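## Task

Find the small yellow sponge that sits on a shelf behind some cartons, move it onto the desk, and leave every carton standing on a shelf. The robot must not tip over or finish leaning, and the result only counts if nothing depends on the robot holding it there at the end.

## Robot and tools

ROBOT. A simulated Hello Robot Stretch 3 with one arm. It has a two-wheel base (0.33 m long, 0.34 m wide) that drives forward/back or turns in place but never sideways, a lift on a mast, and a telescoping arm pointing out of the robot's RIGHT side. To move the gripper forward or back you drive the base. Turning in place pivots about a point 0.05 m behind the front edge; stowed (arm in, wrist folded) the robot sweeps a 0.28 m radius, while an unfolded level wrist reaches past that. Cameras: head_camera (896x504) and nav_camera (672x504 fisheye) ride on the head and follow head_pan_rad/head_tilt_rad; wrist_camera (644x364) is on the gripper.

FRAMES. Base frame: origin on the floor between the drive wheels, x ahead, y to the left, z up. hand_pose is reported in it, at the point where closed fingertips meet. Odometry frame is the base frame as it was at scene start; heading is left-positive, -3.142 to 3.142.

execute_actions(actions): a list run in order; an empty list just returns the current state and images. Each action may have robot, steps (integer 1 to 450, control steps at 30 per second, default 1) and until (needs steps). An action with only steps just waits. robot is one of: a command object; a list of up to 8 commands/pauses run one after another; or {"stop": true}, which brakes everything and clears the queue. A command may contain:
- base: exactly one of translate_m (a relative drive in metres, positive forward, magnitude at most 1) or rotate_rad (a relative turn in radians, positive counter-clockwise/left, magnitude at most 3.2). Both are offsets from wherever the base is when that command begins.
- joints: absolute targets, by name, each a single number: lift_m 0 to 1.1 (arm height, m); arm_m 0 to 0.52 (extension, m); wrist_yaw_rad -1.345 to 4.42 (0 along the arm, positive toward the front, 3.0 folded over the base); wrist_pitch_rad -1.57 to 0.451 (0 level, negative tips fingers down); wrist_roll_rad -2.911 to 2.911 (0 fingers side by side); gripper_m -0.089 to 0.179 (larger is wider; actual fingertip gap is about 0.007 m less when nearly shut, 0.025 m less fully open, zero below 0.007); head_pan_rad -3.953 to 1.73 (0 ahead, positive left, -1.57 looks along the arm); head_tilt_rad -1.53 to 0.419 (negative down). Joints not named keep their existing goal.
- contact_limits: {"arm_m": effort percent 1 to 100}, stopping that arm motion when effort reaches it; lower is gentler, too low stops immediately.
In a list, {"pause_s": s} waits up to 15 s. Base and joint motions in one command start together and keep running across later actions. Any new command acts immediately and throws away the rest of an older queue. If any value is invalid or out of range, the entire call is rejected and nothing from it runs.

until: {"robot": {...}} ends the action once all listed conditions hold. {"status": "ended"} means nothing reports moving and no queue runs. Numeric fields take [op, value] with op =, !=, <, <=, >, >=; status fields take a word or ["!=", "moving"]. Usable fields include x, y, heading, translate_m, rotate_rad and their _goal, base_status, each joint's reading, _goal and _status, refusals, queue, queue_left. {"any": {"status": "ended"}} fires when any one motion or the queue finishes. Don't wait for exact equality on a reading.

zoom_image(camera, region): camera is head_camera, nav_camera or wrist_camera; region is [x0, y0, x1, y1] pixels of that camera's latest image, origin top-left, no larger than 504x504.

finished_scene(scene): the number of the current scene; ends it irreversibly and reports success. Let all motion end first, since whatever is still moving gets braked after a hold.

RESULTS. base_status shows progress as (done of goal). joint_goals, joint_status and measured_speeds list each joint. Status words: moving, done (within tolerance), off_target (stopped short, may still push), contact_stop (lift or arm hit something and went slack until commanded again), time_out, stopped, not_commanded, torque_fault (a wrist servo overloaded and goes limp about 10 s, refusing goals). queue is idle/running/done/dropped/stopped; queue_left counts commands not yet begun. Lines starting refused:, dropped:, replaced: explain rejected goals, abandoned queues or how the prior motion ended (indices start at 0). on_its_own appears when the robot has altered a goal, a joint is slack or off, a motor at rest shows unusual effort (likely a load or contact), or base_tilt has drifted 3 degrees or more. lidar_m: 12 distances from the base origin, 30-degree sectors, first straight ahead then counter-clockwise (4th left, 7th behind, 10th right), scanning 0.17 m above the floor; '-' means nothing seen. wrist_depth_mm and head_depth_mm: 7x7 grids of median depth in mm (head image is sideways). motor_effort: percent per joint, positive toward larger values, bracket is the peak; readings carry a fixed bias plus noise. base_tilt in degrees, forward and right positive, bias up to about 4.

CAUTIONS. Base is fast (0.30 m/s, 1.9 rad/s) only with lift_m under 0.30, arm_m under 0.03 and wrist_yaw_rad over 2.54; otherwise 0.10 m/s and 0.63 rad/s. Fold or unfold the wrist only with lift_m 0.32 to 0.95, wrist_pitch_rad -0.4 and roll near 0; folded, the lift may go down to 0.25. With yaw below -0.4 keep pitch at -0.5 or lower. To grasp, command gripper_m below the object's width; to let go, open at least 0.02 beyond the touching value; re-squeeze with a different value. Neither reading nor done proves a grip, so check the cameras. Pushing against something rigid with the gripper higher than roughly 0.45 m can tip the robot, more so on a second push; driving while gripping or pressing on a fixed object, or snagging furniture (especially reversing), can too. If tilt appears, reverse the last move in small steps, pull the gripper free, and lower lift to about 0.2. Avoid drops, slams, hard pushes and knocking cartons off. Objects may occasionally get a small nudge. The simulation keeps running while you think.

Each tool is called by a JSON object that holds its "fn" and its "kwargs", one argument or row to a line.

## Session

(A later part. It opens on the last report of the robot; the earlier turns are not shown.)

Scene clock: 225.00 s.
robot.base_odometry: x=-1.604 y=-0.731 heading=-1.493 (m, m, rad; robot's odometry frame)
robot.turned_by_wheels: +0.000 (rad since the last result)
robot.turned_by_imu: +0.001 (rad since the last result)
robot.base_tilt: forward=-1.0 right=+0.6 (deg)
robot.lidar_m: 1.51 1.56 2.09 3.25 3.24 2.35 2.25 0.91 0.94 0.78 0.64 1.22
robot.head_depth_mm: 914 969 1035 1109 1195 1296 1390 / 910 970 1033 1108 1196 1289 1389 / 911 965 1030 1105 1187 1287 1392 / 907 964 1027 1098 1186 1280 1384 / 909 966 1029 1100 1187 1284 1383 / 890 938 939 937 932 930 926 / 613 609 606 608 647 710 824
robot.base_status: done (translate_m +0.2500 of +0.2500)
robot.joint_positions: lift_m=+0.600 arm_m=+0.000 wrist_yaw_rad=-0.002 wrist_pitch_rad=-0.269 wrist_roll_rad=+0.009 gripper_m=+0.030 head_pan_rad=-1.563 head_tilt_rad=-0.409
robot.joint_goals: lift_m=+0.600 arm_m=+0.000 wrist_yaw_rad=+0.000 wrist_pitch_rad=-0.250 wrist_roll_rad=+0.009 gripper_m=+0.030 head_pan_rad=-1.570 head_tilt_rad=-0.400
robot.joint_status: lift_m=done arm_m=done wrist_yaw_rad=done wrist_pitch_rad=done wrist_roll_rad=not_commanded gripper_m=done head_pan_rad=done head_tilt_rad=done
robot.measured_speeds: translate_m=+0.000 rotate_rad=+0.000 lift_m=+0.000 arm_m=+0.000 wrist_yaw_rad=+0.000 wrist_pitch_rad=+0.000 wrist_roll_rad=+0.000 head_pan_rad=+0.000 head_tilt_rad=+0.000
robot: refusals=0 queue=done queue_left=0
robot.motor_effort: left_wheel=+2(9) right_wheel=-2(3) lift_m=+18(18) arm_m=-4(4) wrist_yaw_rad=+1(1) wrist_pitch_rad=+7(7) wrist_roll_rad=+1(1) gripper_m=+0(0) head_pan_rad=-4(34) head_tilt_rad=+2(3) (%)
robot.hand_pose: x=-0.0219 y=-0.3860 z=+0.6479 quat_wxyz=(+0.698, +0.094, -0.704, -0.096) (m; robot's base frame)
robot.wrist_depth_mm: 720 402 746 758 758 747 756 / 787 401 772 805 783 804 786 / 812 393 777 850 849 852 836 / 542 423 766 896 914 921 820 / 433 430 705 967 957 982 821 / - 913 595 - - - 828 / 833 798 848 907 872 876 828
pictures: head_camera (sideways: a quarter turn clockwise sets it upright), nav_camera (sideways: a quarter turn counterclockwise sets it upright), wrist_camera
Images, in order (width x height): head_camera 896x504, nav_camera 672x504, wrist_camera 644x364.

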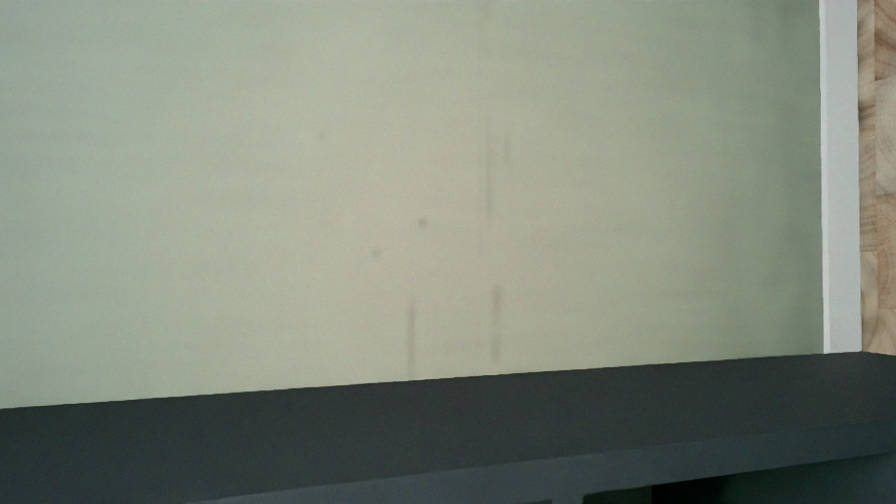

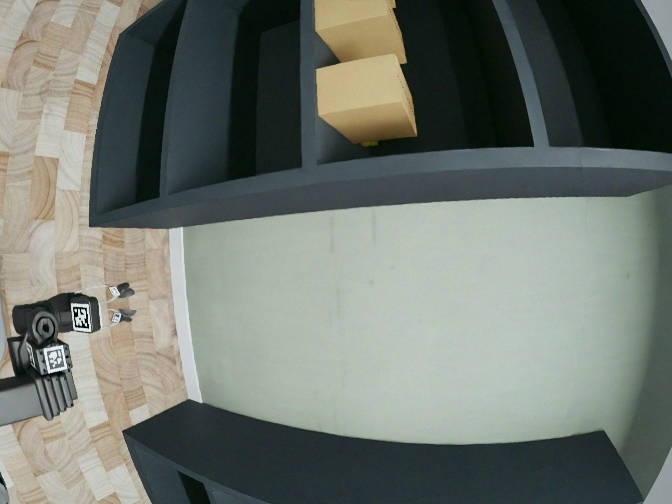

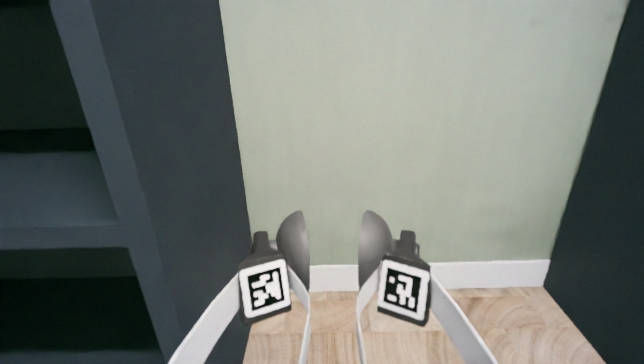

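{"fn": "execute_actions", "kwargs": {
  "actions": [
    {"robot":{"base":{"translate_m":0.32},"joints":{"lift_m":1.0,"wrist_pitch_rad":0,"gripper_m":0.179,"head_tilt_rad":-0.5}},"steps":450,"until":{"robot":{"status":"ended"}}}
  ]
}}

Scene clock: 236.17 s.
robot.base_odometry: x=-1.579 y=-1.050 heading=-1.493 (m, m, rad; robot's odometry frame)
robot.turned_by_wheels: +0.000 (rad since the last result)
robot.turned_by_imu: +0.002 (rad since the last result)
robot.base_tilt: forward=-1.0 right=+0.7 (deg)
robot.lidar_m: 1.18 1.22 1.64 3.66 3.70 2.68 2.57 1.17 1.12 0.61 1.07 0.95
robot.head_depth_mm: 898 965 1046 1131 - - - / 489 526 579 1112 1256 - - / 772 778 782 686 - - - / 877 945 1008 769 - - 877 / 876 944 591 628 1195 992 881 / 877 943 595 626 1190 989 877 / 874 940 982 722 1187 990 878
robot.base_status: done (translate_m +0.3200 of +0.3200)
robot.joint_positions: lift_m=+1.000 arm_m=+0.000 wrist_yaw_rad=-0.002 wrist_pitch_rad=-0.023 wrist_roll_rad=+0.009 gripper_m=+0.179 head_pan_rad=-1.563 head_tilt_rad=-0.494
robot.joint_goals: lift_m=+1.000 arm_m=+0.000 wrist_yaw_rad=+0.000 wrist_pitch_rad=+0.000 wrist_roll_rad=+0.009 gripper_m=+0.179 head_pan_rad=-1.570 head_tilt_rad=-0.500
robot.joint_status: lift_m=done arm_m=done wrist_yaw_rad=done wrist_pitch_rad=done wrist_roll_rad=not_commanded gripper_m=done head_pan_rad=done head_tilt_rad=done
robot.measured_speeds: translate_m=+0.000 rotate_rad=+0.000 lift_m=+0.000 arm_m=+0.000 wrist_yaw_rad=+0.000 wrist_pitch_rad=+0.000 wrist_roll_rad=+0.000 head_pan_rad=+0.000 head_tilt_rad=+0.000
robot: refusals=0 queue=done queue_left=0
robot.motor_effort: left_wheel=+2(9) right_wheel=-2(3) lift_m=+38(41) arm_m=-4(4) wrist_yaw_rad=+0(1) wrist_pitch_rad=+9(10) wrist_roll_rad=+1(1) gripper_m=+1(88) head_pan_rad=-4(4) head_tilt_rad=-2(9) (%)
robot.hand_pose: x=-0.0219 y=-0.4009 z=+1.1084 quat_wxyz=(+0.704, +0.008, -0.710, -0.009) (m; robot's base frame)
robot.wrist_depth_mm: 765 761 758 759 366 773 764 / 779 783 781 779 373 784 791 / 406 579 373 808 379 822 814 / 386 500 380 739 481 846 832 / 394 506 393 540 495 864 867 / 399 395 392 390 392 887 - / 907 920 915 898 512 928 931
pictures: head_camera (sideways: a quarter turn clockwise sets it upright), nav_camera (sideways: a quarter turn counterclockwise sets it upright), wrist_camera
Images, in order (width x height): head_camera 896x504, nav_camera 672x504, wrist_camera 644x364.

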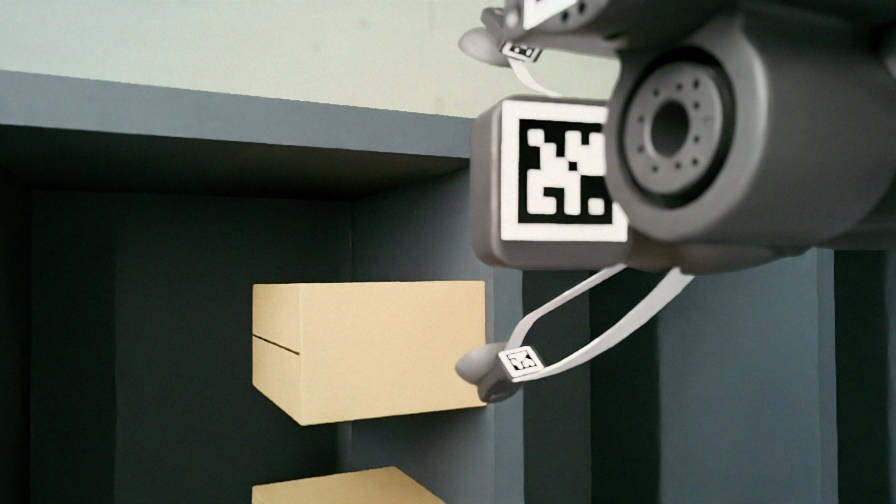

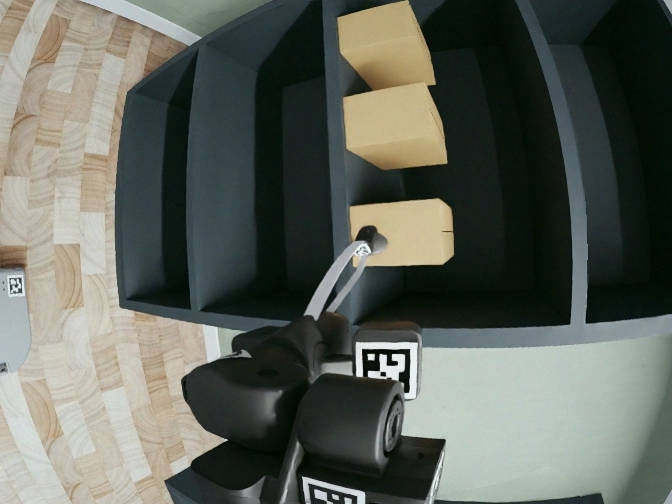

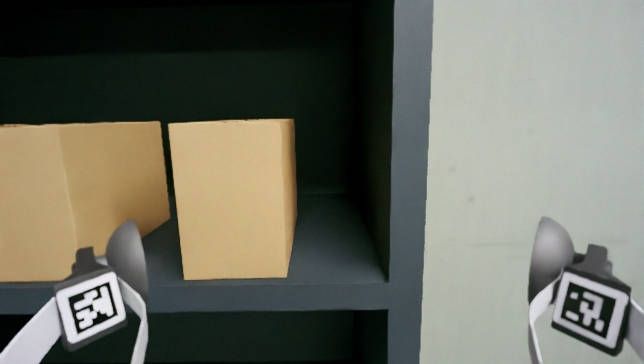

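{"fn": "execute_actions", "kwargs": {
  "actions": [
    {"robot":[{"base":{"rotate_rad":0.3}},{"base":{"translate_m":0.17}},{"base":{"rotate_rad":-0.3}},{"base":{"translate_m":-0.052},"joints":{"arm_m":0.12}}],"steps":450,"until":{"robot":{"status":"ended"}}}
  ]
}}

Scene clock: 260.47 s.
robot.base_odometry: x=-1.520 y=-1.156 heading=-1.493 (m, m, rad; robot's odometry frame)
robot.turned_by_wheels: +0.000 (rad since the last result)
robot.turned_by_imu: +0.003 (rad since the last result)
robot.base_tilt: forward=-1.1 right=+0.7 (deg)
robot.lidar_m: 1.07 1.11 1.49 3.62 3.76 2.79 2.68 1.29 0.68 0.75 0.91 0.90
robot.head_depth_mm: 617 616 623 - - 1487 1378 / 827 895 902 - - 911 955 / 923 991 640 - - 934 1232 / 922 979 635 672 1221 960 1233 / 920 989 1044 724 1231 989 1232 / 916 975 754 683 1228 989 1232 / 916 975 631 680 1230 990 1231
robot.base_status: done (translate_m -0.0520 of -0.0520)
robot.joint_positions: lift_m=+1.000 arm_m=+0.120 wrist_yaw_rad=-0.002 wrist_pitch_rad=-0.023 wrist_roll_rad=+0.009 gripper_m=+0.179 head_pan_rad=-1.563 head_tilt_rad=-0.494
robot.joint_goals: lift_m=+1.000 arm_m=+0.120 wrist_yaw_rad=+0.000 wrist_pitch_rad=+0.000 wrist_roll_rad=+0.009 gripper_m=+0.179 head_pan_rad=-1.570 head_tilt_rad=-0.500
robot.joint_status: lift_m=done arm_m=done wrist_yaw_rad=done wrist_pitch_rad=done wrist_roll_rad=not_commanded gripper_m=done head_pan_rad=done head_tilt_rad=done
robot.measured_speeds: translate_m=+0.000 rotate_rad=+0.000 lift_m=+0.000 arm_m=+0.000 wrist_yaw_rad=+0.000 wrist_pitch_rad=+0.000 wrist_roll_rad=+0.000 head_pan_rad=+0.000 head_tilt_rad=+0.000
robot: refusals=0 queue=done queue_left=0
robot.motor_effort: left_wheel=+3(9) right_wheel=-2(7) lift_m=+38(38) arm_m=+4(6) wrist_yaw_rad=+0(1) wrist_pitch_rad=+9(9) wrist_roll_rad=+1(1) gripper_m=+1(1) head_pan_rad=-4(5) head_tilt_rad=-2(2) (%)
robot.hand_pose: x=-0.0219 y=-0.5203 z=+1.1084 quat_wxyz=(+0.704, +0.008, -0.710, -0.009) (m; robot's base frame)
robot.wrist_depth_mm: 703 689 695 685 669 335 270 / 719 718 721 708 677 338 720 / 304 387 738 304 596 338 727 / 309 326 747 307 531 341 768 / 317 352 510 318 484 356 788 / 324 357 384 328 354 343 - / - 324 322 321 320 318 846
pictures: head_camera (sideways: a quarter turn clockwise sets it upright), nav_camera (sideways: a quarter turn counterclockwise sets it upright), wrist_camera
Images, in order (width x height): head_camera 896x504, nav_camera 672x504, wrist_camera 644x364.

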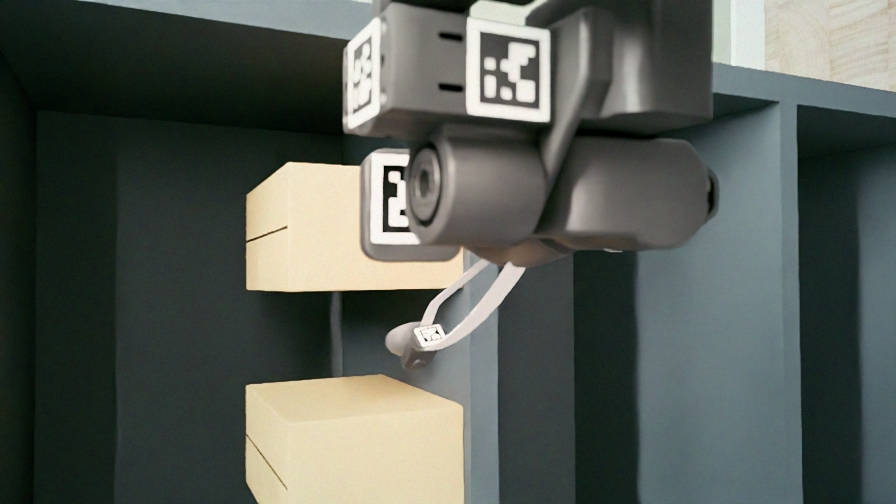

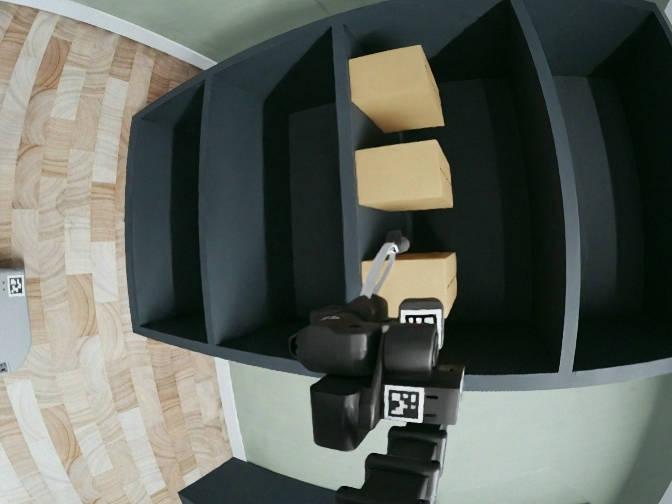

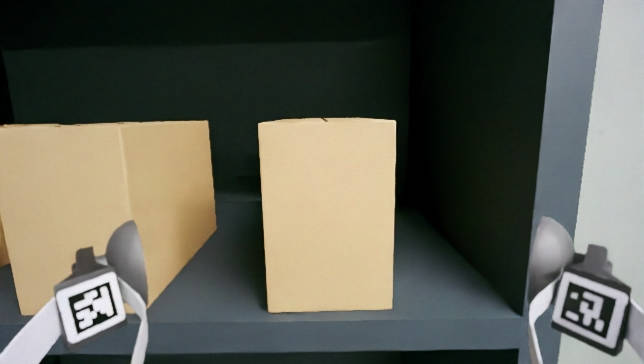

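{"fn": "execute_actions", "kwargs": {
  "actions": [
    {"robot":[{"joints":{"lift_m":0.95}},{"joints":{"arm_m":0.35}},{"joints":{"gripper_m":0.085}},{"pause_s":0.5},{"joints":{"lift_m":0.97}},{"joints":{"arm_m":0.0}},{"joints":{"lift_m":0.67,"wrist_pitch_rad":0.15,"head_tilt_rad":-0.9}},{"joints":{"arm_m":0.16}}],"steps":450,"until":{"robot":{"status":"ended"}}},
    {"steps":200,"until":{"robot":{"status":"ended"}}}
  ]
}}

Scene clock: 288.90 s.
robot.base_odometry: x=-1.520 y=-1.156 heading=-1.493 (m, m, rad; robot's odometry frame)
robot.turned_by_wheels: +0.000 (rad since the last result)
robot.turned_by_imu: +0.004 (rad since the last result)
robot.base_tilt: forward=-1.1 right=+0.7 (deg)
robot.lidar_m: 1.07 1.11 1.49 3.62 3.74 2.81 2.68 1.29 0.68 0.76 0.90 0.90
robot.head_depth_mm: 619 649 1273 1620 1479 1290 - / 775 678 907 975 - 1268 1143 / 813 674 1152 684 - 1267 1142 / 808 675 657 671 1387 1284 1141 / 812 674 1216 1034 1387 1278 1134 / 733 674 1210 1032 1380 1281 1136 / 565 634 1213 1033 1380 1280 1136
robot.base_status: done (translate_m -0.0520 of -0.0520)
robot.joint_positions: lift_m=+0.670 arm_m=+0.160 wrist_yaw_rad=-0.002 wrist_pitch_rad=+0.111 wrist_roll_rad=+0.009 gripper_m=+0.102 head_pan_rad=-1.563 head_tilt_rad=-0.889
robot.joint_goals: lift_m=+0.670 arm_m=+0.160 wrist_yaw_rad=+0.000 wrist_pitch_rad=+0.150 wrist_roll_rad=+0.009 gripper_m=+0.101 head_pan_rad=-1.570 head_tilt_rad=-0.900
robot.joint_status: lift_m=done arm_m=done wrist_yaw_rad=done wrist_pitch_rad=done wrist_roll_rad=not_commanded gripper_m=done head_pan_rad=done head_tilt_rad=done
robot.measured_speeds: translate_m=+0.000 rotate_rad=+0.000 lift_m=+0.000 arm_m=+0.000 wrist_yaw_rad=+0.000 wrist_pitch_rad=+0.000 wrist_roll_rad=+0.000 head_pan_rad=+0.000 head_tilt_rad=+0.000
robot: refusals=0 queue=done queue_left=0
robot.on_its_own: gripper_m is held at +0.101, not at your +0.085, by its stall guard, which is not easing now
robot.motor_effort: left_wheel=+3(3) right_wheel=-1(2) lift_m=+19(41) arm_m=+4(4) wrist_yaw_rad=+1(2) wrist_pitch_rad=+15(19) wrist_roll_rad=+1(1) gripper_m=-21(98) head_pan_rad=-3(4) head_tilt_rad=-4(21) (%)
robot.hand_pose: x=-0.0219 y=-0.5620 z=+0.8134 quat_wxyz=(+0.703, -0.039, -0.709, +0.038) (m; robot's base frame)
robot.wrist_depth_mm: 248 247 250 252 255 257 245 / 391 397 361 370 371 339 248 / 708 707 164 169 178 337 251 / 709 707 146 151 158 340 252 / 725 715 134 138 143 279 255 / 717 - 123 127 131 134 257 / 665 612 113 117 120 124 265
pictures: head_camera (sideways: a quarter turn clockwise sets it upright), nav_camera (sideways: a quarter turn counterclockwise sets it upright), wrist_camera
Images, in order (width x height): head_camera 896x504, nav_camera 672x504, wrist_camera 644x364.

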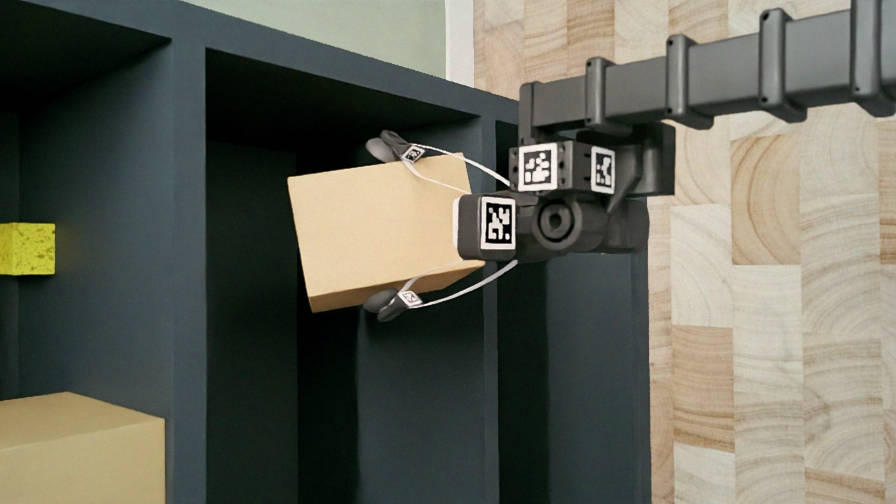

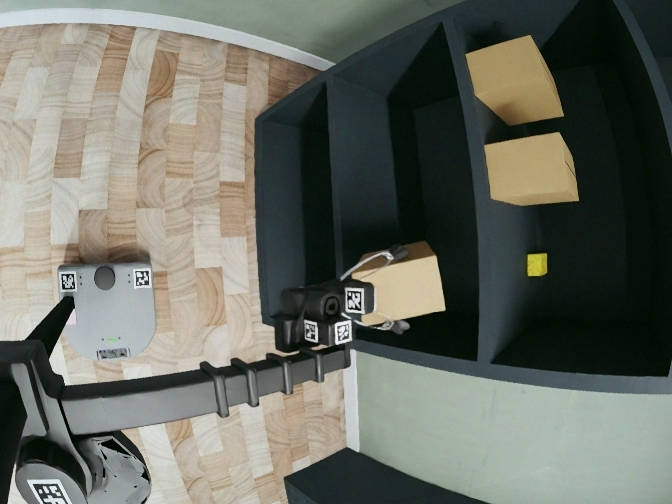

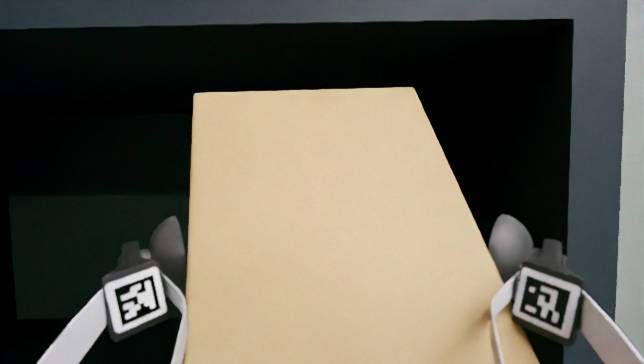

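{"fn": "execute_actions", "kwargs": {
  "actions": [
    {"robot":[{"base":{"translate_m":0.07}},{"joints":{"arm_m":0.34}},{"joints":{"lift_m":0.60,"wrist_pitch_rad":0.0}}],"steps":450,"until":{"robot":{"status":"ended"}}}
  ]
}}

Scene clock: 302.93 s.
robot.base_odometry: x=-1.515 y=-1.226 heading=-1.493 (m, m, rad; robot's odometry frame)
robot.turned_by_wheels: +0.000 (rad since the last result)
robot.turned_by_imu: +0.002 (rad since the last result)
robot.base_tilt: forward=-1.0 right=+0.7 (deg)
robot.lidar_m: 1.00 1.04 1.39 3.18 3.74 2.87 2.75 1.35 0.71 1.02 0.85 1.05
robot.head_depth_mm: 775 678 828 954 1482 1288 1150 / 814 677 1158 1028 1138 - - / 809 676 1184 - 1362 1286 1134 / 813 676 844 1009 1380 1283 1136 / 737 673 1208 1033 1388 1279 1136 / 565 631 1210 1034 1391 1285 1138 / 563 645 1208 1031 1379 1289 1139
robot.base_status: done (translate_m +0.0700 of +0.0700)
robot.joint_positions: lift_m=+0.600 arm_m=+0.340 wrist_yaw_rad=-0.002 wrist_pitch_rad=-0.020 wrist_roll_rad=+0.009 gripper_m=+0.102 head_pan_rad=-1.563 head_tilt_rad=-0.889
robot.joint_goals: lift_m=+0.600 arm_m=+0.340 wrist_yaw_rad=+0.000 wrist_pitch_rad=+0.000 wrist_roll_rad=+0.009 gripper_m=+0.101 head_pan_rad=-1.570 head_tilt_rad=-0.900
robot.joint_status: lift_m=done arm_m=done wrist_yaw_rad=done wrist_pitch_rad=done wrist_roll_rad=not_commanded gripper_m=done head_pan_rad=done head_tilt_rad=done
robot.measured_speeds: translate_m=+0.000 rotate_rad=+0.000 lift_m=+0.000 arm_m=+0.000 wrist_yaw_rad=+0.000 wrist_pitch_rad=+0.000 wrist_roll_rad=+0.000 head_pan_rad=+0.000 head_tilt_rad=+0.000
robot: refusals=0 queue=done queue_left=0
robot.on_its_own: gripper_m is held at +0.101, not at your +0.085, by its stall guard, which is not easing now
robot.motor_effort: left_wheel=+2(8) right_wheel=-2(4) lift_m=+18(21) arm_m=+4(3) wrist_yaw_rad=+1(1) wrist_pitch_rad=+7(17) wrist_roll_rad=+1(1) gripper_m=-20(20) head_pan_rad=-4(4) head_tilt_rad=-3(4) (%)
robot.hand_pose: x=-0.0219 y=-0.7404 z=+0.7100 quat_wxyz=(+0.704, +0.007, -0.710, -0.008) (m; robot's base frame)
robot.wrist_depth_mm: 490 488 481 483 489 458 304 / 498 499 144 149 157 458 306 / 517 513 137 142 148 464 308 / 527 527 131 136 142 431 308 / 547 542 125 130 135 141 310 / 515 - 120 125 129 132 297 / 404 373 115 119 123 128 310
pictures: head_camera (sideways: a quarter turn clockwise sets it upright), nav_camera (sideways: a quarter turn counterclockwise sets it upright), wrist_camera
Images, in order (width x height): head_camera 896x504, nav_camera 672x504, wrist_camera 644x364.

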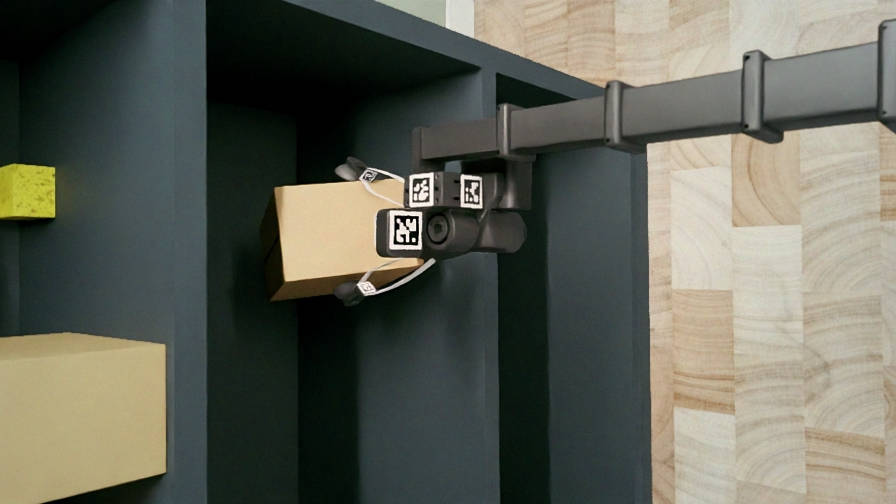

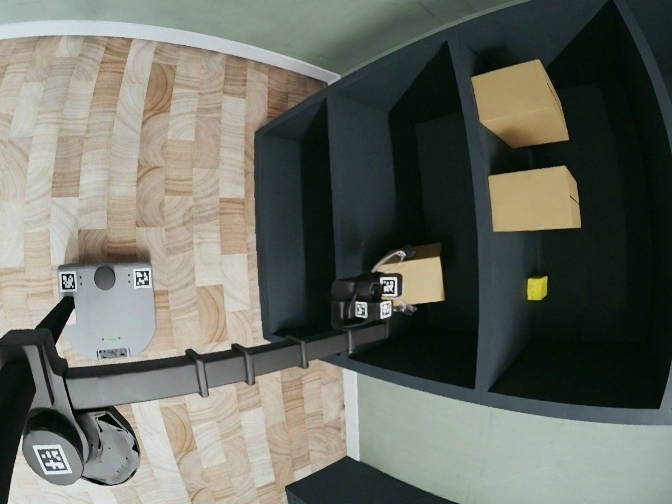

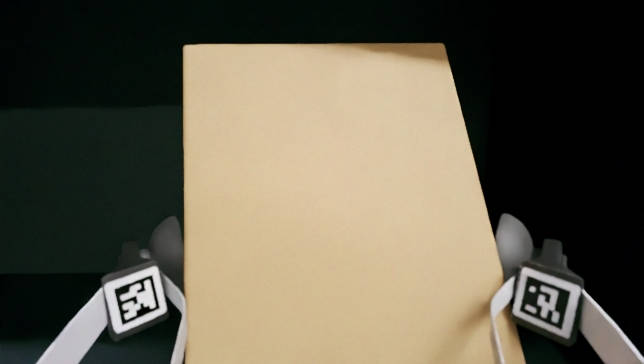

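{"fn": "execute_actions", "kwargs": {
  "actions": [
    {"robot":[{"joints":{"lift_m":0.55}},{"joints":{"gripper_m":0.179}},{"joints":{"arm_m":0.0}},{"base":{"rotate_rad":0.4},"joints":{"gripper_m":0.12,"lift_m":0.7}},{"base":{"translate_m":-0.2}},{"base":{"rotate_rad":-0.4}},{"base":{"translate_m":0.145},"joints":{"lift_m":1.0,"head_tilt_rad":-0.6}},{"joints":{"arm_m":0.15,"wrist_pitch_rad":-0.33}}],"steps":450,"until":{"robot":{"status":"ended"}}},
    {"steps":300,"until":{"robot":{"status":"ended"}}}
  ]
}}

Scene clock: 334.93 s.
robot.base_odometry: x=-1.596 y=-1.193 heading=-1.493 (m, m, rad; robot's odometry frame)
robot.turned_by_wheels: +0.000 (rad since the last result)
robot.turned_by_imu: +0.005 (rad since the last result)
robot.base_tilt: forward=-1.0 right=+0.6 (deg)
robot.lidar_m: 1.04 1.08 1.45 3.27 3.82 2.83 2.71 1.28 0.62 0.86 0.86 0.82
robot.head_depth_mm: 704 701 - - 752 872 1252 / 851 921 - - 1005 896 1052 / 851 927 963 - 1033 921 1203 / 850 928 886 668 818 848 1200 / 853 930 838 974 1000 896 1202 / 846 695 592 633 1106 892 1203 / 846 614 563 613 1107 894 1201
robot.base_status: done (translate_m +0.1450 of +0.1450)
robot.joint_positions: lift_m=+1.000 arm_m=+0.150 wrist_yaw_rad=-0.002 wrist_pitch_rad=-0.346 wrist_roll_rad=+0.009 gripper_m=+0.120 head_pan_rad=-1.563 head_tilt_rad=-0.606
robot.joint_goals: lift_m=+1.000 arm_m=+0.150 wrist_yaw_rad=+0.000 wrist_pitch_rad=-0.330 wrist_roll_rad=+0.009 gripper_m=+0.120 head_pan_rad=-1.570 head_tilt_rad=-0.600
robot.joint_status: lift_m=done arm_m=done wrist_yaw_rad=done wrist_pitch_rad=done wrist_roll_rad=not_commanded gripper_m=done head_pan_rad=done head_tilt_rad=done
robot.measured_speeds: translate_m=+0.000 rotate_rad=+0.000 lift_m=+0.000 arm_m=+0.000 wrist_yaw_rad=+0.000 wrist_pitch_rad=+0.000 wrist_roll_rad=+0.000 head_pan_rad=+0.000 head_tilt_rad=+0.000
robot: refusals=0 queue=done queue_left=0
robot.motor_effort: left_wheel=+2(9) right_wheel=-2(7) lift_m=+38(40) arm_m=+4(5) wrist_yaw_rad=+1(2) wrist_pitch_rad=+6(10) wrist_roll_rad=+1(1) gripper_m=+0(85) head_pan_rad=-4(4) head_tilt_rad=+1(15) (%)
robot.hand_pose: x=-0.0219 y=-0.5275 z=+1.0286 quat_wxyz=(+0.693, +0.121, -0.700, -0.123) (m; robot's base frame)
robot.wrist_depth_mm: 202 285 570 578 572 386 259 / 200 279 596 596 601 390 259 / 203 279 425 420 409 370 263 / 215 275 315 308 302 301 263 / 234 241 248 245 242 247 236 / 236 234 237 237 238 - 243 / 709 675 677 499 663 426 267
pictures: head_camera (sideways: a quarter turn clockwise sets it upright), nav_camera (sideways: a quarter turn counterclockwise sets it upright), wrist_camera
Images, in order (width x height): head_camera 896x504, nav_camera 672x504, wrist_camera 644x364.

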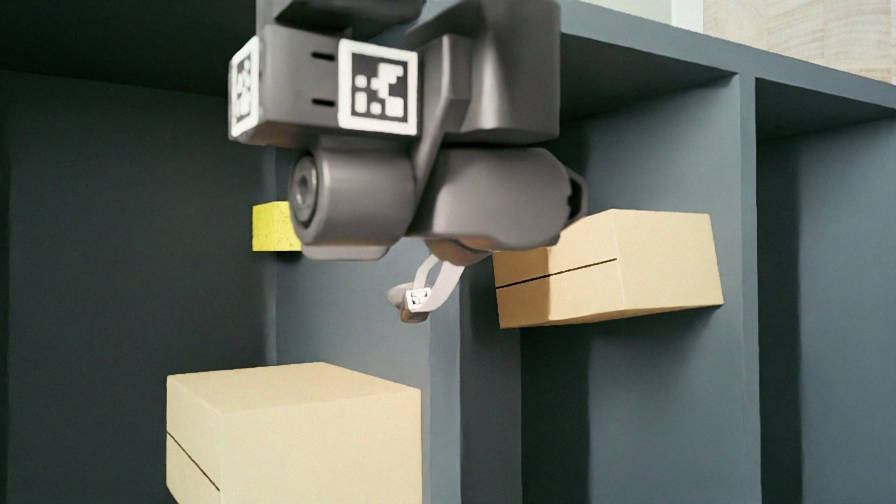

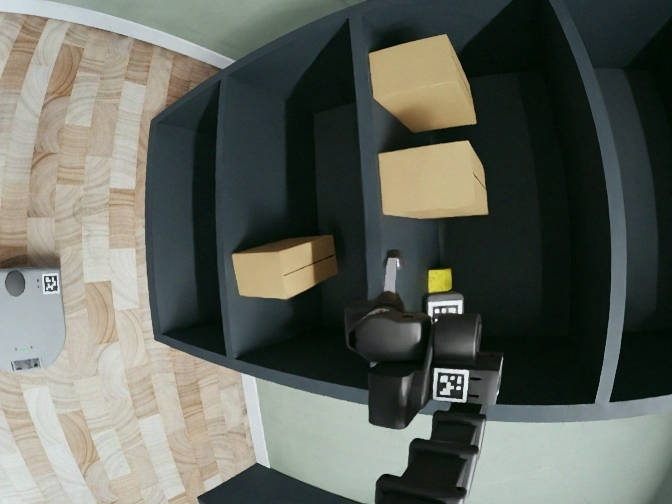

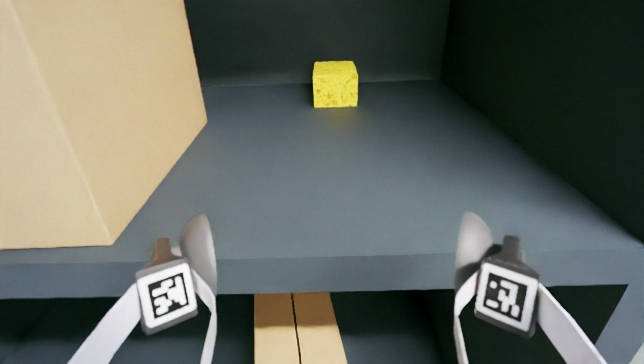

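{"fn": "execute_actions", "kwargs": {
  "actions": [
    {"robot":[{"joints":{"lift_m":0.982}},{"joints":{"arm_m":0.36},"contact_limits":{"arm_m":20}}],"steps":450,"until":{"robot":{"status":"ended"}}}
  ]
}}

Scene clock: 348.93 s.
robot.base_odometry: x=-1.596 y=-1.193 heading=-1.493 (m, m, rad; robot's odometry frame)
robot.turned_by_wheels: +0.000 (rad since the last result)
robot.turned_by_imu: +0.001 (rad since the last result)
robot.base_tilt: forward=-1.1 right=+0.6 (deg)
robot.lidar_m: 1.05 1.08 1.45 3.26 3.81 2.82 2.71 1.28 0.62 0.86 0.86 0.82
robot.head_depth_mm: 704 704 - 655 747 870 1252 / 853 910 767 669 1032 895 1055 / 852 908 - 667 1101 917 1205 / 850 922 866 668 845 846 1209 / 848 929 837 666 1002 894 1205 / 846 695 593 634 1105 892 1203 / 843 613 562 613 1106 891 1202
robot.base_status: done (translate_m +0.1450 of +0.1450)
robot.joint_positions: lift_m=+0.982 arm_m=+0.360 wrist_yaw_rad=-0.002 wrist_pitch_rad=-0.347 wrist_roll_rad=+0.009 gripper_m=+0.120 head_pan_rad=-1.563 head_tilt_rad=-0.606
robot.joint_goals: lift_m=+0.982 arm_m=+0.360 wrist_yaw_rad=+0.000 wrist_pitch_rad=-0.330 wrist_roll_rad=+0.009 gripper_m=+0.120 head_pan_rad=-1.570 head_tilt_rad=-0.600
robot.joint_status: lift_m=done arm_m=done wrist_yaw_rad=done wrist_pitch_rad=done wrist_roll_rad=not_commanded gripper_m=done head_pan_rad=done head_tilt_rad=done
robot.measured_speeds: translate_m=+0.000 rotate_rad=+0.000 lift_m=+0.000 arm_m=+0.000 wrist_yaw_rad=+0.000 wrist_pitch_rad=+0.000 wrist_roll_rad=+0.000 head_pan_rad=+0.000 head_tilt_rad=+0.000
robot: refusals=0 queue=done queue_left=0
robot.motor_effort: left_wheel=+3(3) right_wheel=-2(2) lift_m=+19(38) arm_m=+5(1) wrist_yaw_rad=+1(1) wrist_pitch_rad=+6(6) wrist_roll_rad=+1(1) gripper_m=+0(1) head_pan_rad=-4(4) head_tilt_rad=+2(2) (%)
robot.contact_limits: arm_m 20 (drawing in: default 26, maximum 43; extending or still: default 36, maximum 59)
robot.hand_pose: x=-0.0219 y=-0.7374 z=+1.0113 quat_wxyz=(+0.693, +0.121, -0.700, -0.124) (m; robot's base frame)
robot.wrist_depth_mm: 371 378 377 382 379 370 252 / 212 406 408 401 411 382 254 / 210 389 375 295 360 337 255 / 210 268 276 272 268 262 245 / 204 222 218 216 213 218 208 / 184 186 180 178 177 - 172 / 156 150 153 152 151 145 147
pictures: head_camera (sideways: a quarter turn clockwise sets it upright), nav_camera (sideways: a quarter turn counterclockwise sets it upright), wrist_camera
Images, in order (width x height): head_camera 896x504, nav_camera 672x504, wrist_camera 644x364.

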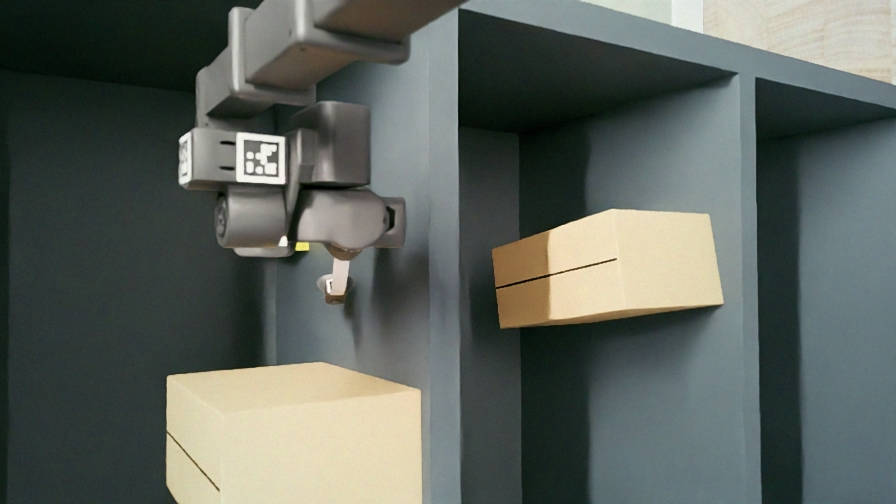

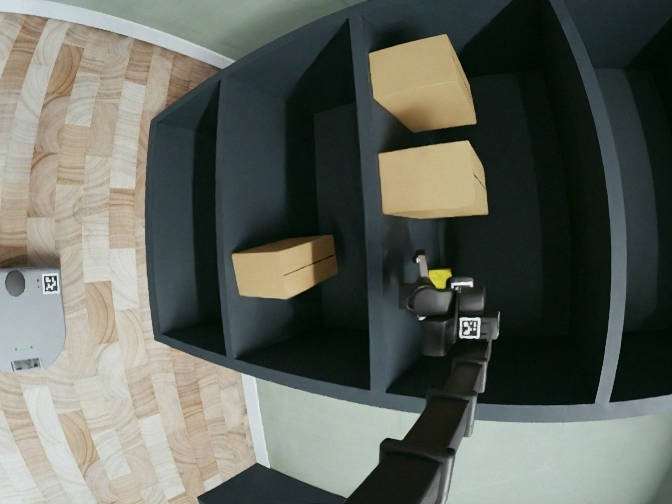

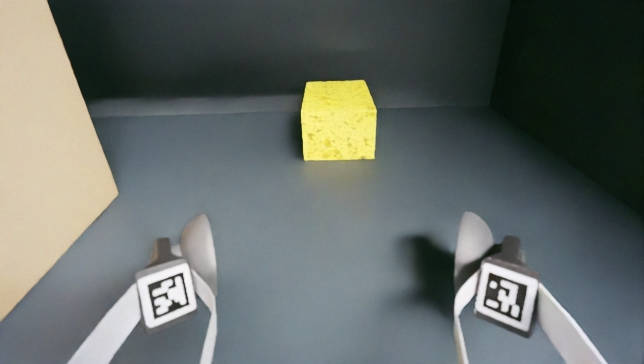

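{"fn": "execute_actions", "kwargs": {
  "actions": [
    {"robot":{"joints":{"arm_m":0.52},"contact_limits":{"arm_m":20}},"steps":450,"until":{"robot":{"status":"ended"}}}
  ]
}}

Scene clock: 356.53 s.
robot.base_odometry: x=-1.596 y=-1.193 heading=-1.493 (m, m, rad; robot's odometry frame)
robot.turned_by_wheels: +0.000 (rad since the last result)
robot.turned_by_imu: +0.001 (rad since the last result)
robot.base_tilt: forward=-1.1 right=+0.7 (deg)
robot.lidar_m: 1.05 1.07 1.45 3.26 3.81 2.82 2.71 1.27 0.62 0.86 0.86 0.83
robot.head_depth_mm: 700 700 - 665 748 873 1258 / 851 898 790 667 1030 896 1048 / 852 900 787 667 1105 921 1199 / 848 919 789 668 844 850 1203 / 847 927 836 666 1001 894 1202 / 847 694 592 634 1105 894 1203 / 848 614 561 613 1103 895 1201
robot.base_status: done (translate_m +0.1450 of +0.1450)
robot.joint_positions: lift_m=+0.982 arm_m=+0.519 wrist_yaw_rad=-0.002 wrist_pitch_rad=-0.347 wrist_roll_rad=+0.009 gripper_m=+0.120 head_pan_rad=-1.563 head_tilt_rad=-0.606
robot.joint_goals: lift_m=+0.982 arm_m=+0.520 wrist_yaw_rad=+0.000 wrist_pitch_rad=-0.330 wrist_roll_rad=+0.009 gripper_m=+0.120 head_pan_rad=-1.570 head_tilt_rad=-0.600
robot.joint_status: lift_m=done arm_m=done wrist_yaw_rad=done wrist_pitch_rad=done wrist_roll_rad=not_commanded gripper_m=done head_pan_rad=done head_tilt_rad=done
robot.measured_speeds: translate_m=+0.000 rotate_rad=+0.000 lift_m=+0.000 arm_m=+0.000 wrist_yaw_rad=+0.000 wrist_pitch_rad=+0.000 wrist_roll_rad=+0.000 head_pan_rad=+0.000 head_tilt_rad=+0.000
robot: refusals=0 queue=done queue_left=0
robot.motor_effort: left_wheel=+3(2) right_wheel=-2(2) lift_m=+19(19) arm_m=+4(4) wrist_yaw_rad=+1(2) wrist_pitch_rad=+6(6) wrist_roll_rad=+1(1) gripper_m=+1(0) head_pan_rad=-5(4) head_tilt_rad=+1(2) (%)
robot.contact_limits: arm_m 20 (drawing in: default 26, maximum 43; extending or still: default 36, maximum 59)
robot.hand_pose: x=-0.0219 y=-0.8971 z=+1.0113 quat_wxyz=(+0.693, +0.121, -0.700, -0.124) (m; robot's base frame)
robot.wrist_depth_mm: 233 234 234 233 233 234 230 / 250 251 251 252 251 252 243 / 269 270 271 261 270 271 252 / 285 280 275 180 252 263 240 / 222 222 217 149 154 217 206 / 183 185 179 159 165 - 172 / 156 149 153 151 150 145 147
pictures: head_camera (sideways: a quarter turn clockwise sets it upright), nav_camera (sideways: a quarter turn counterclockwise sets it upright), wrist_camera
Images, in order (width x height): head_camera 896x504, nav_camera 672x504, wrist_camera 644x364.

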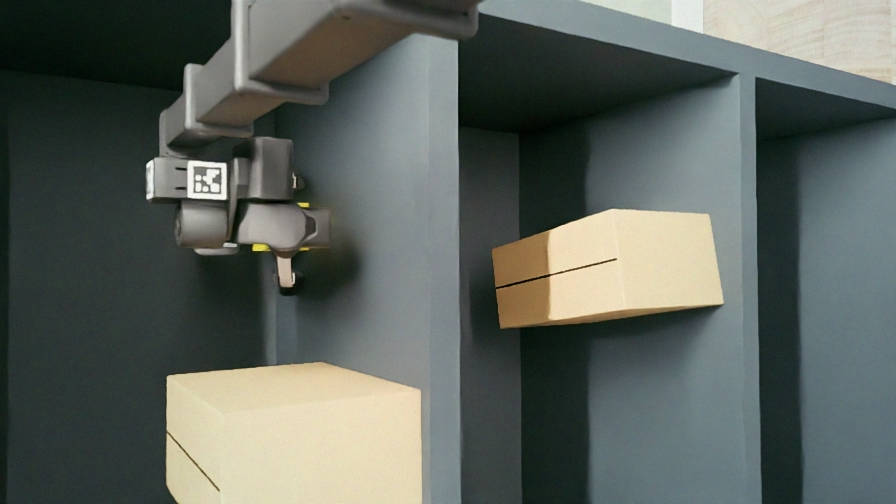

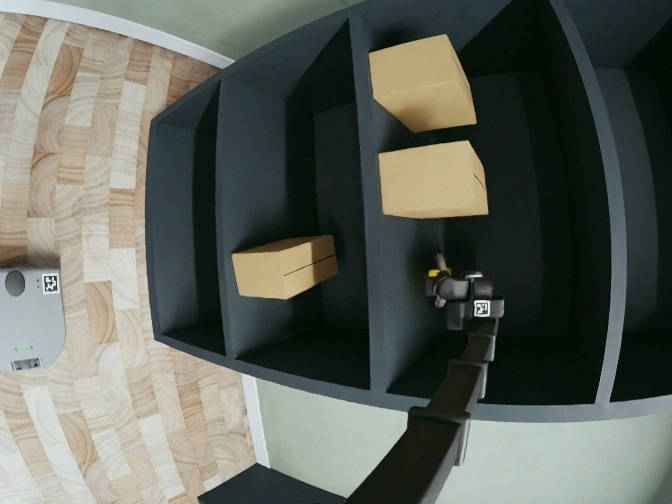

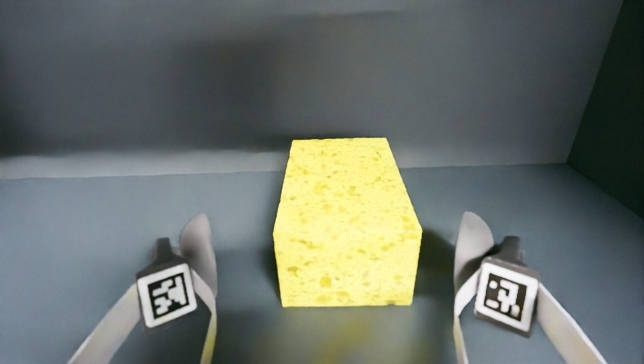

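{"fn": "execute_actions", "kwargs": {
  "actions": [
    {"robot":[{"joints":{"gripper_m":0.037}},{"pause_s":0.4},{"joints":{"lift_m":1.0}},{"joints":{"arm_m":0}}],"steps":450,"until":{"robot":{"status":"ended"}}}
  ]
}}

Scene clock: 387.93 s.
robot.base_odometry: x=-1.596 y=-1.193 heading=-1.493 (m, m, rad; robot's odometry frame)
robot.turned_by_wheels: +0.000 (rad since the last result)
robot.turned_by_imu: +0.002 (rad since the last result)
robot.base_tilt: forward=-1.1 right=+0.7 (deg)
robot.lidar_m: 1.04 1.08 1.45 3.25 3.81 2.83 2.71 1.28 0.62 0.86 0.86 0.83
robot.head_depth_mm: 702 702 704 649 - - - / 853 923 842 635 - - - / 852 934 841 635 - - - / 850 932 841 635 - 847 1198 / 846 931 838 666 1003 895 1208 / 845 697 592 634 1106 893 1197 / 846 614 563 612 1105 892 1206
robot.base_status: done (translate_m +0.1450 of +0.1450)
robot.joint_positions: lift_m=+1.000 arm_m=+0.000 wrist_yaw_rad=-0.002 wrist_pitch_rad=-0.349 wrist_roll_rad=+0.009 gripper_m=+0.038 head_pan_rad=-1.563 head_tilt_rad=-0.606
robot.joint_goals: lift_m=+1.000 arm_m=+0.000 wrist_yaw_rad=+0.000 wrist_pitch_rad=-0.330 wrist_roll_rad=+0.009 gripper_m=+0.037 head_pan_rad=-1.570 head_tilt_rad=-0.600
robot.joint_status: lift_m=done arm_m=done wrist_yaw_rad=done wrist_pitch_rad=done wrist_roll_rad=not_commanded gripper_m=done head_pan_rad=done head_tilt_rad=done
robot.measured_speeds: translate_m=+0.000 rotate_rad=+0.000 lift_m=+0.000 arm_m=+0.000 wrist_yaw_rad=+0.000 wrist_pitch_rad=+0.000 wrist_roll_rad=+0.000 head_pan_rad=+0.000 head_tilt_rad=+0.000
robot: refusals=0 queue=done queue_left=0
robot.motor_effort: left_wheel=+2(2) right_wheel=-2(2) lift_m=+38(41) arm_m=-5(4) wrist_yaw_rad=+1(1) wrist_pitch_rad=+7(7) wrist_roll_rad=+1(1) gripper_m=-12(83) head_pan_rad=-4(4) head_tilt_rad=+2(2) (%)
robot.hand_pose: x=-0.0219 y=-0.3778 z=+1.0280 quat_wxyz=(+0.693, +0.122, -0.699, -0.124) (m; robot's base frame)
robot.wrist_depth_mm: 307 310 688 707 691 396 301 / 335 330 543 639 624 400 741 / 404 353 418 418 410 374 836 / 366 368 368 180 363 377 913 / 786 947 934 148 149 437 999 / 761 810 - 160 158 476 - / 696 702 686 558 664 - -
pictures: head_camera (sideways: a quarter turn clockwise sets it upright), nav_camera (sideways: a quarter turn counterclockwise sets it upright), wrist_camera
Images, in order (width x height): head_camera 896x504, nav_camera 672x504, wrist_camera 644x364.

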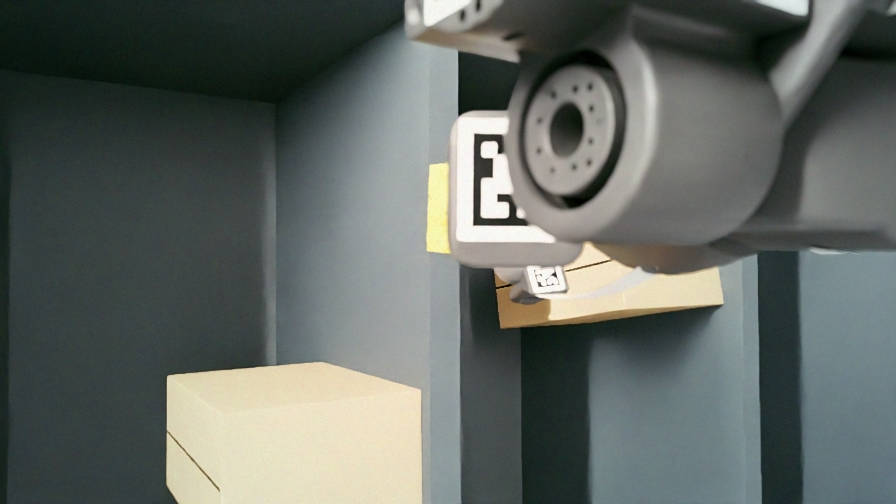

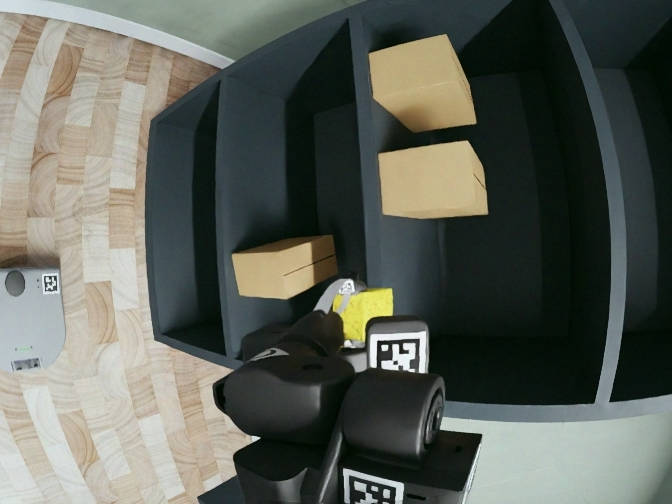

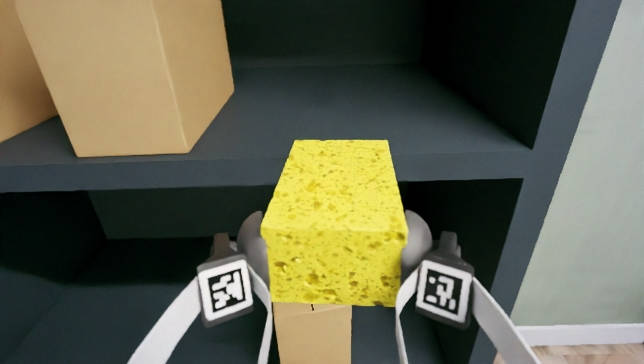

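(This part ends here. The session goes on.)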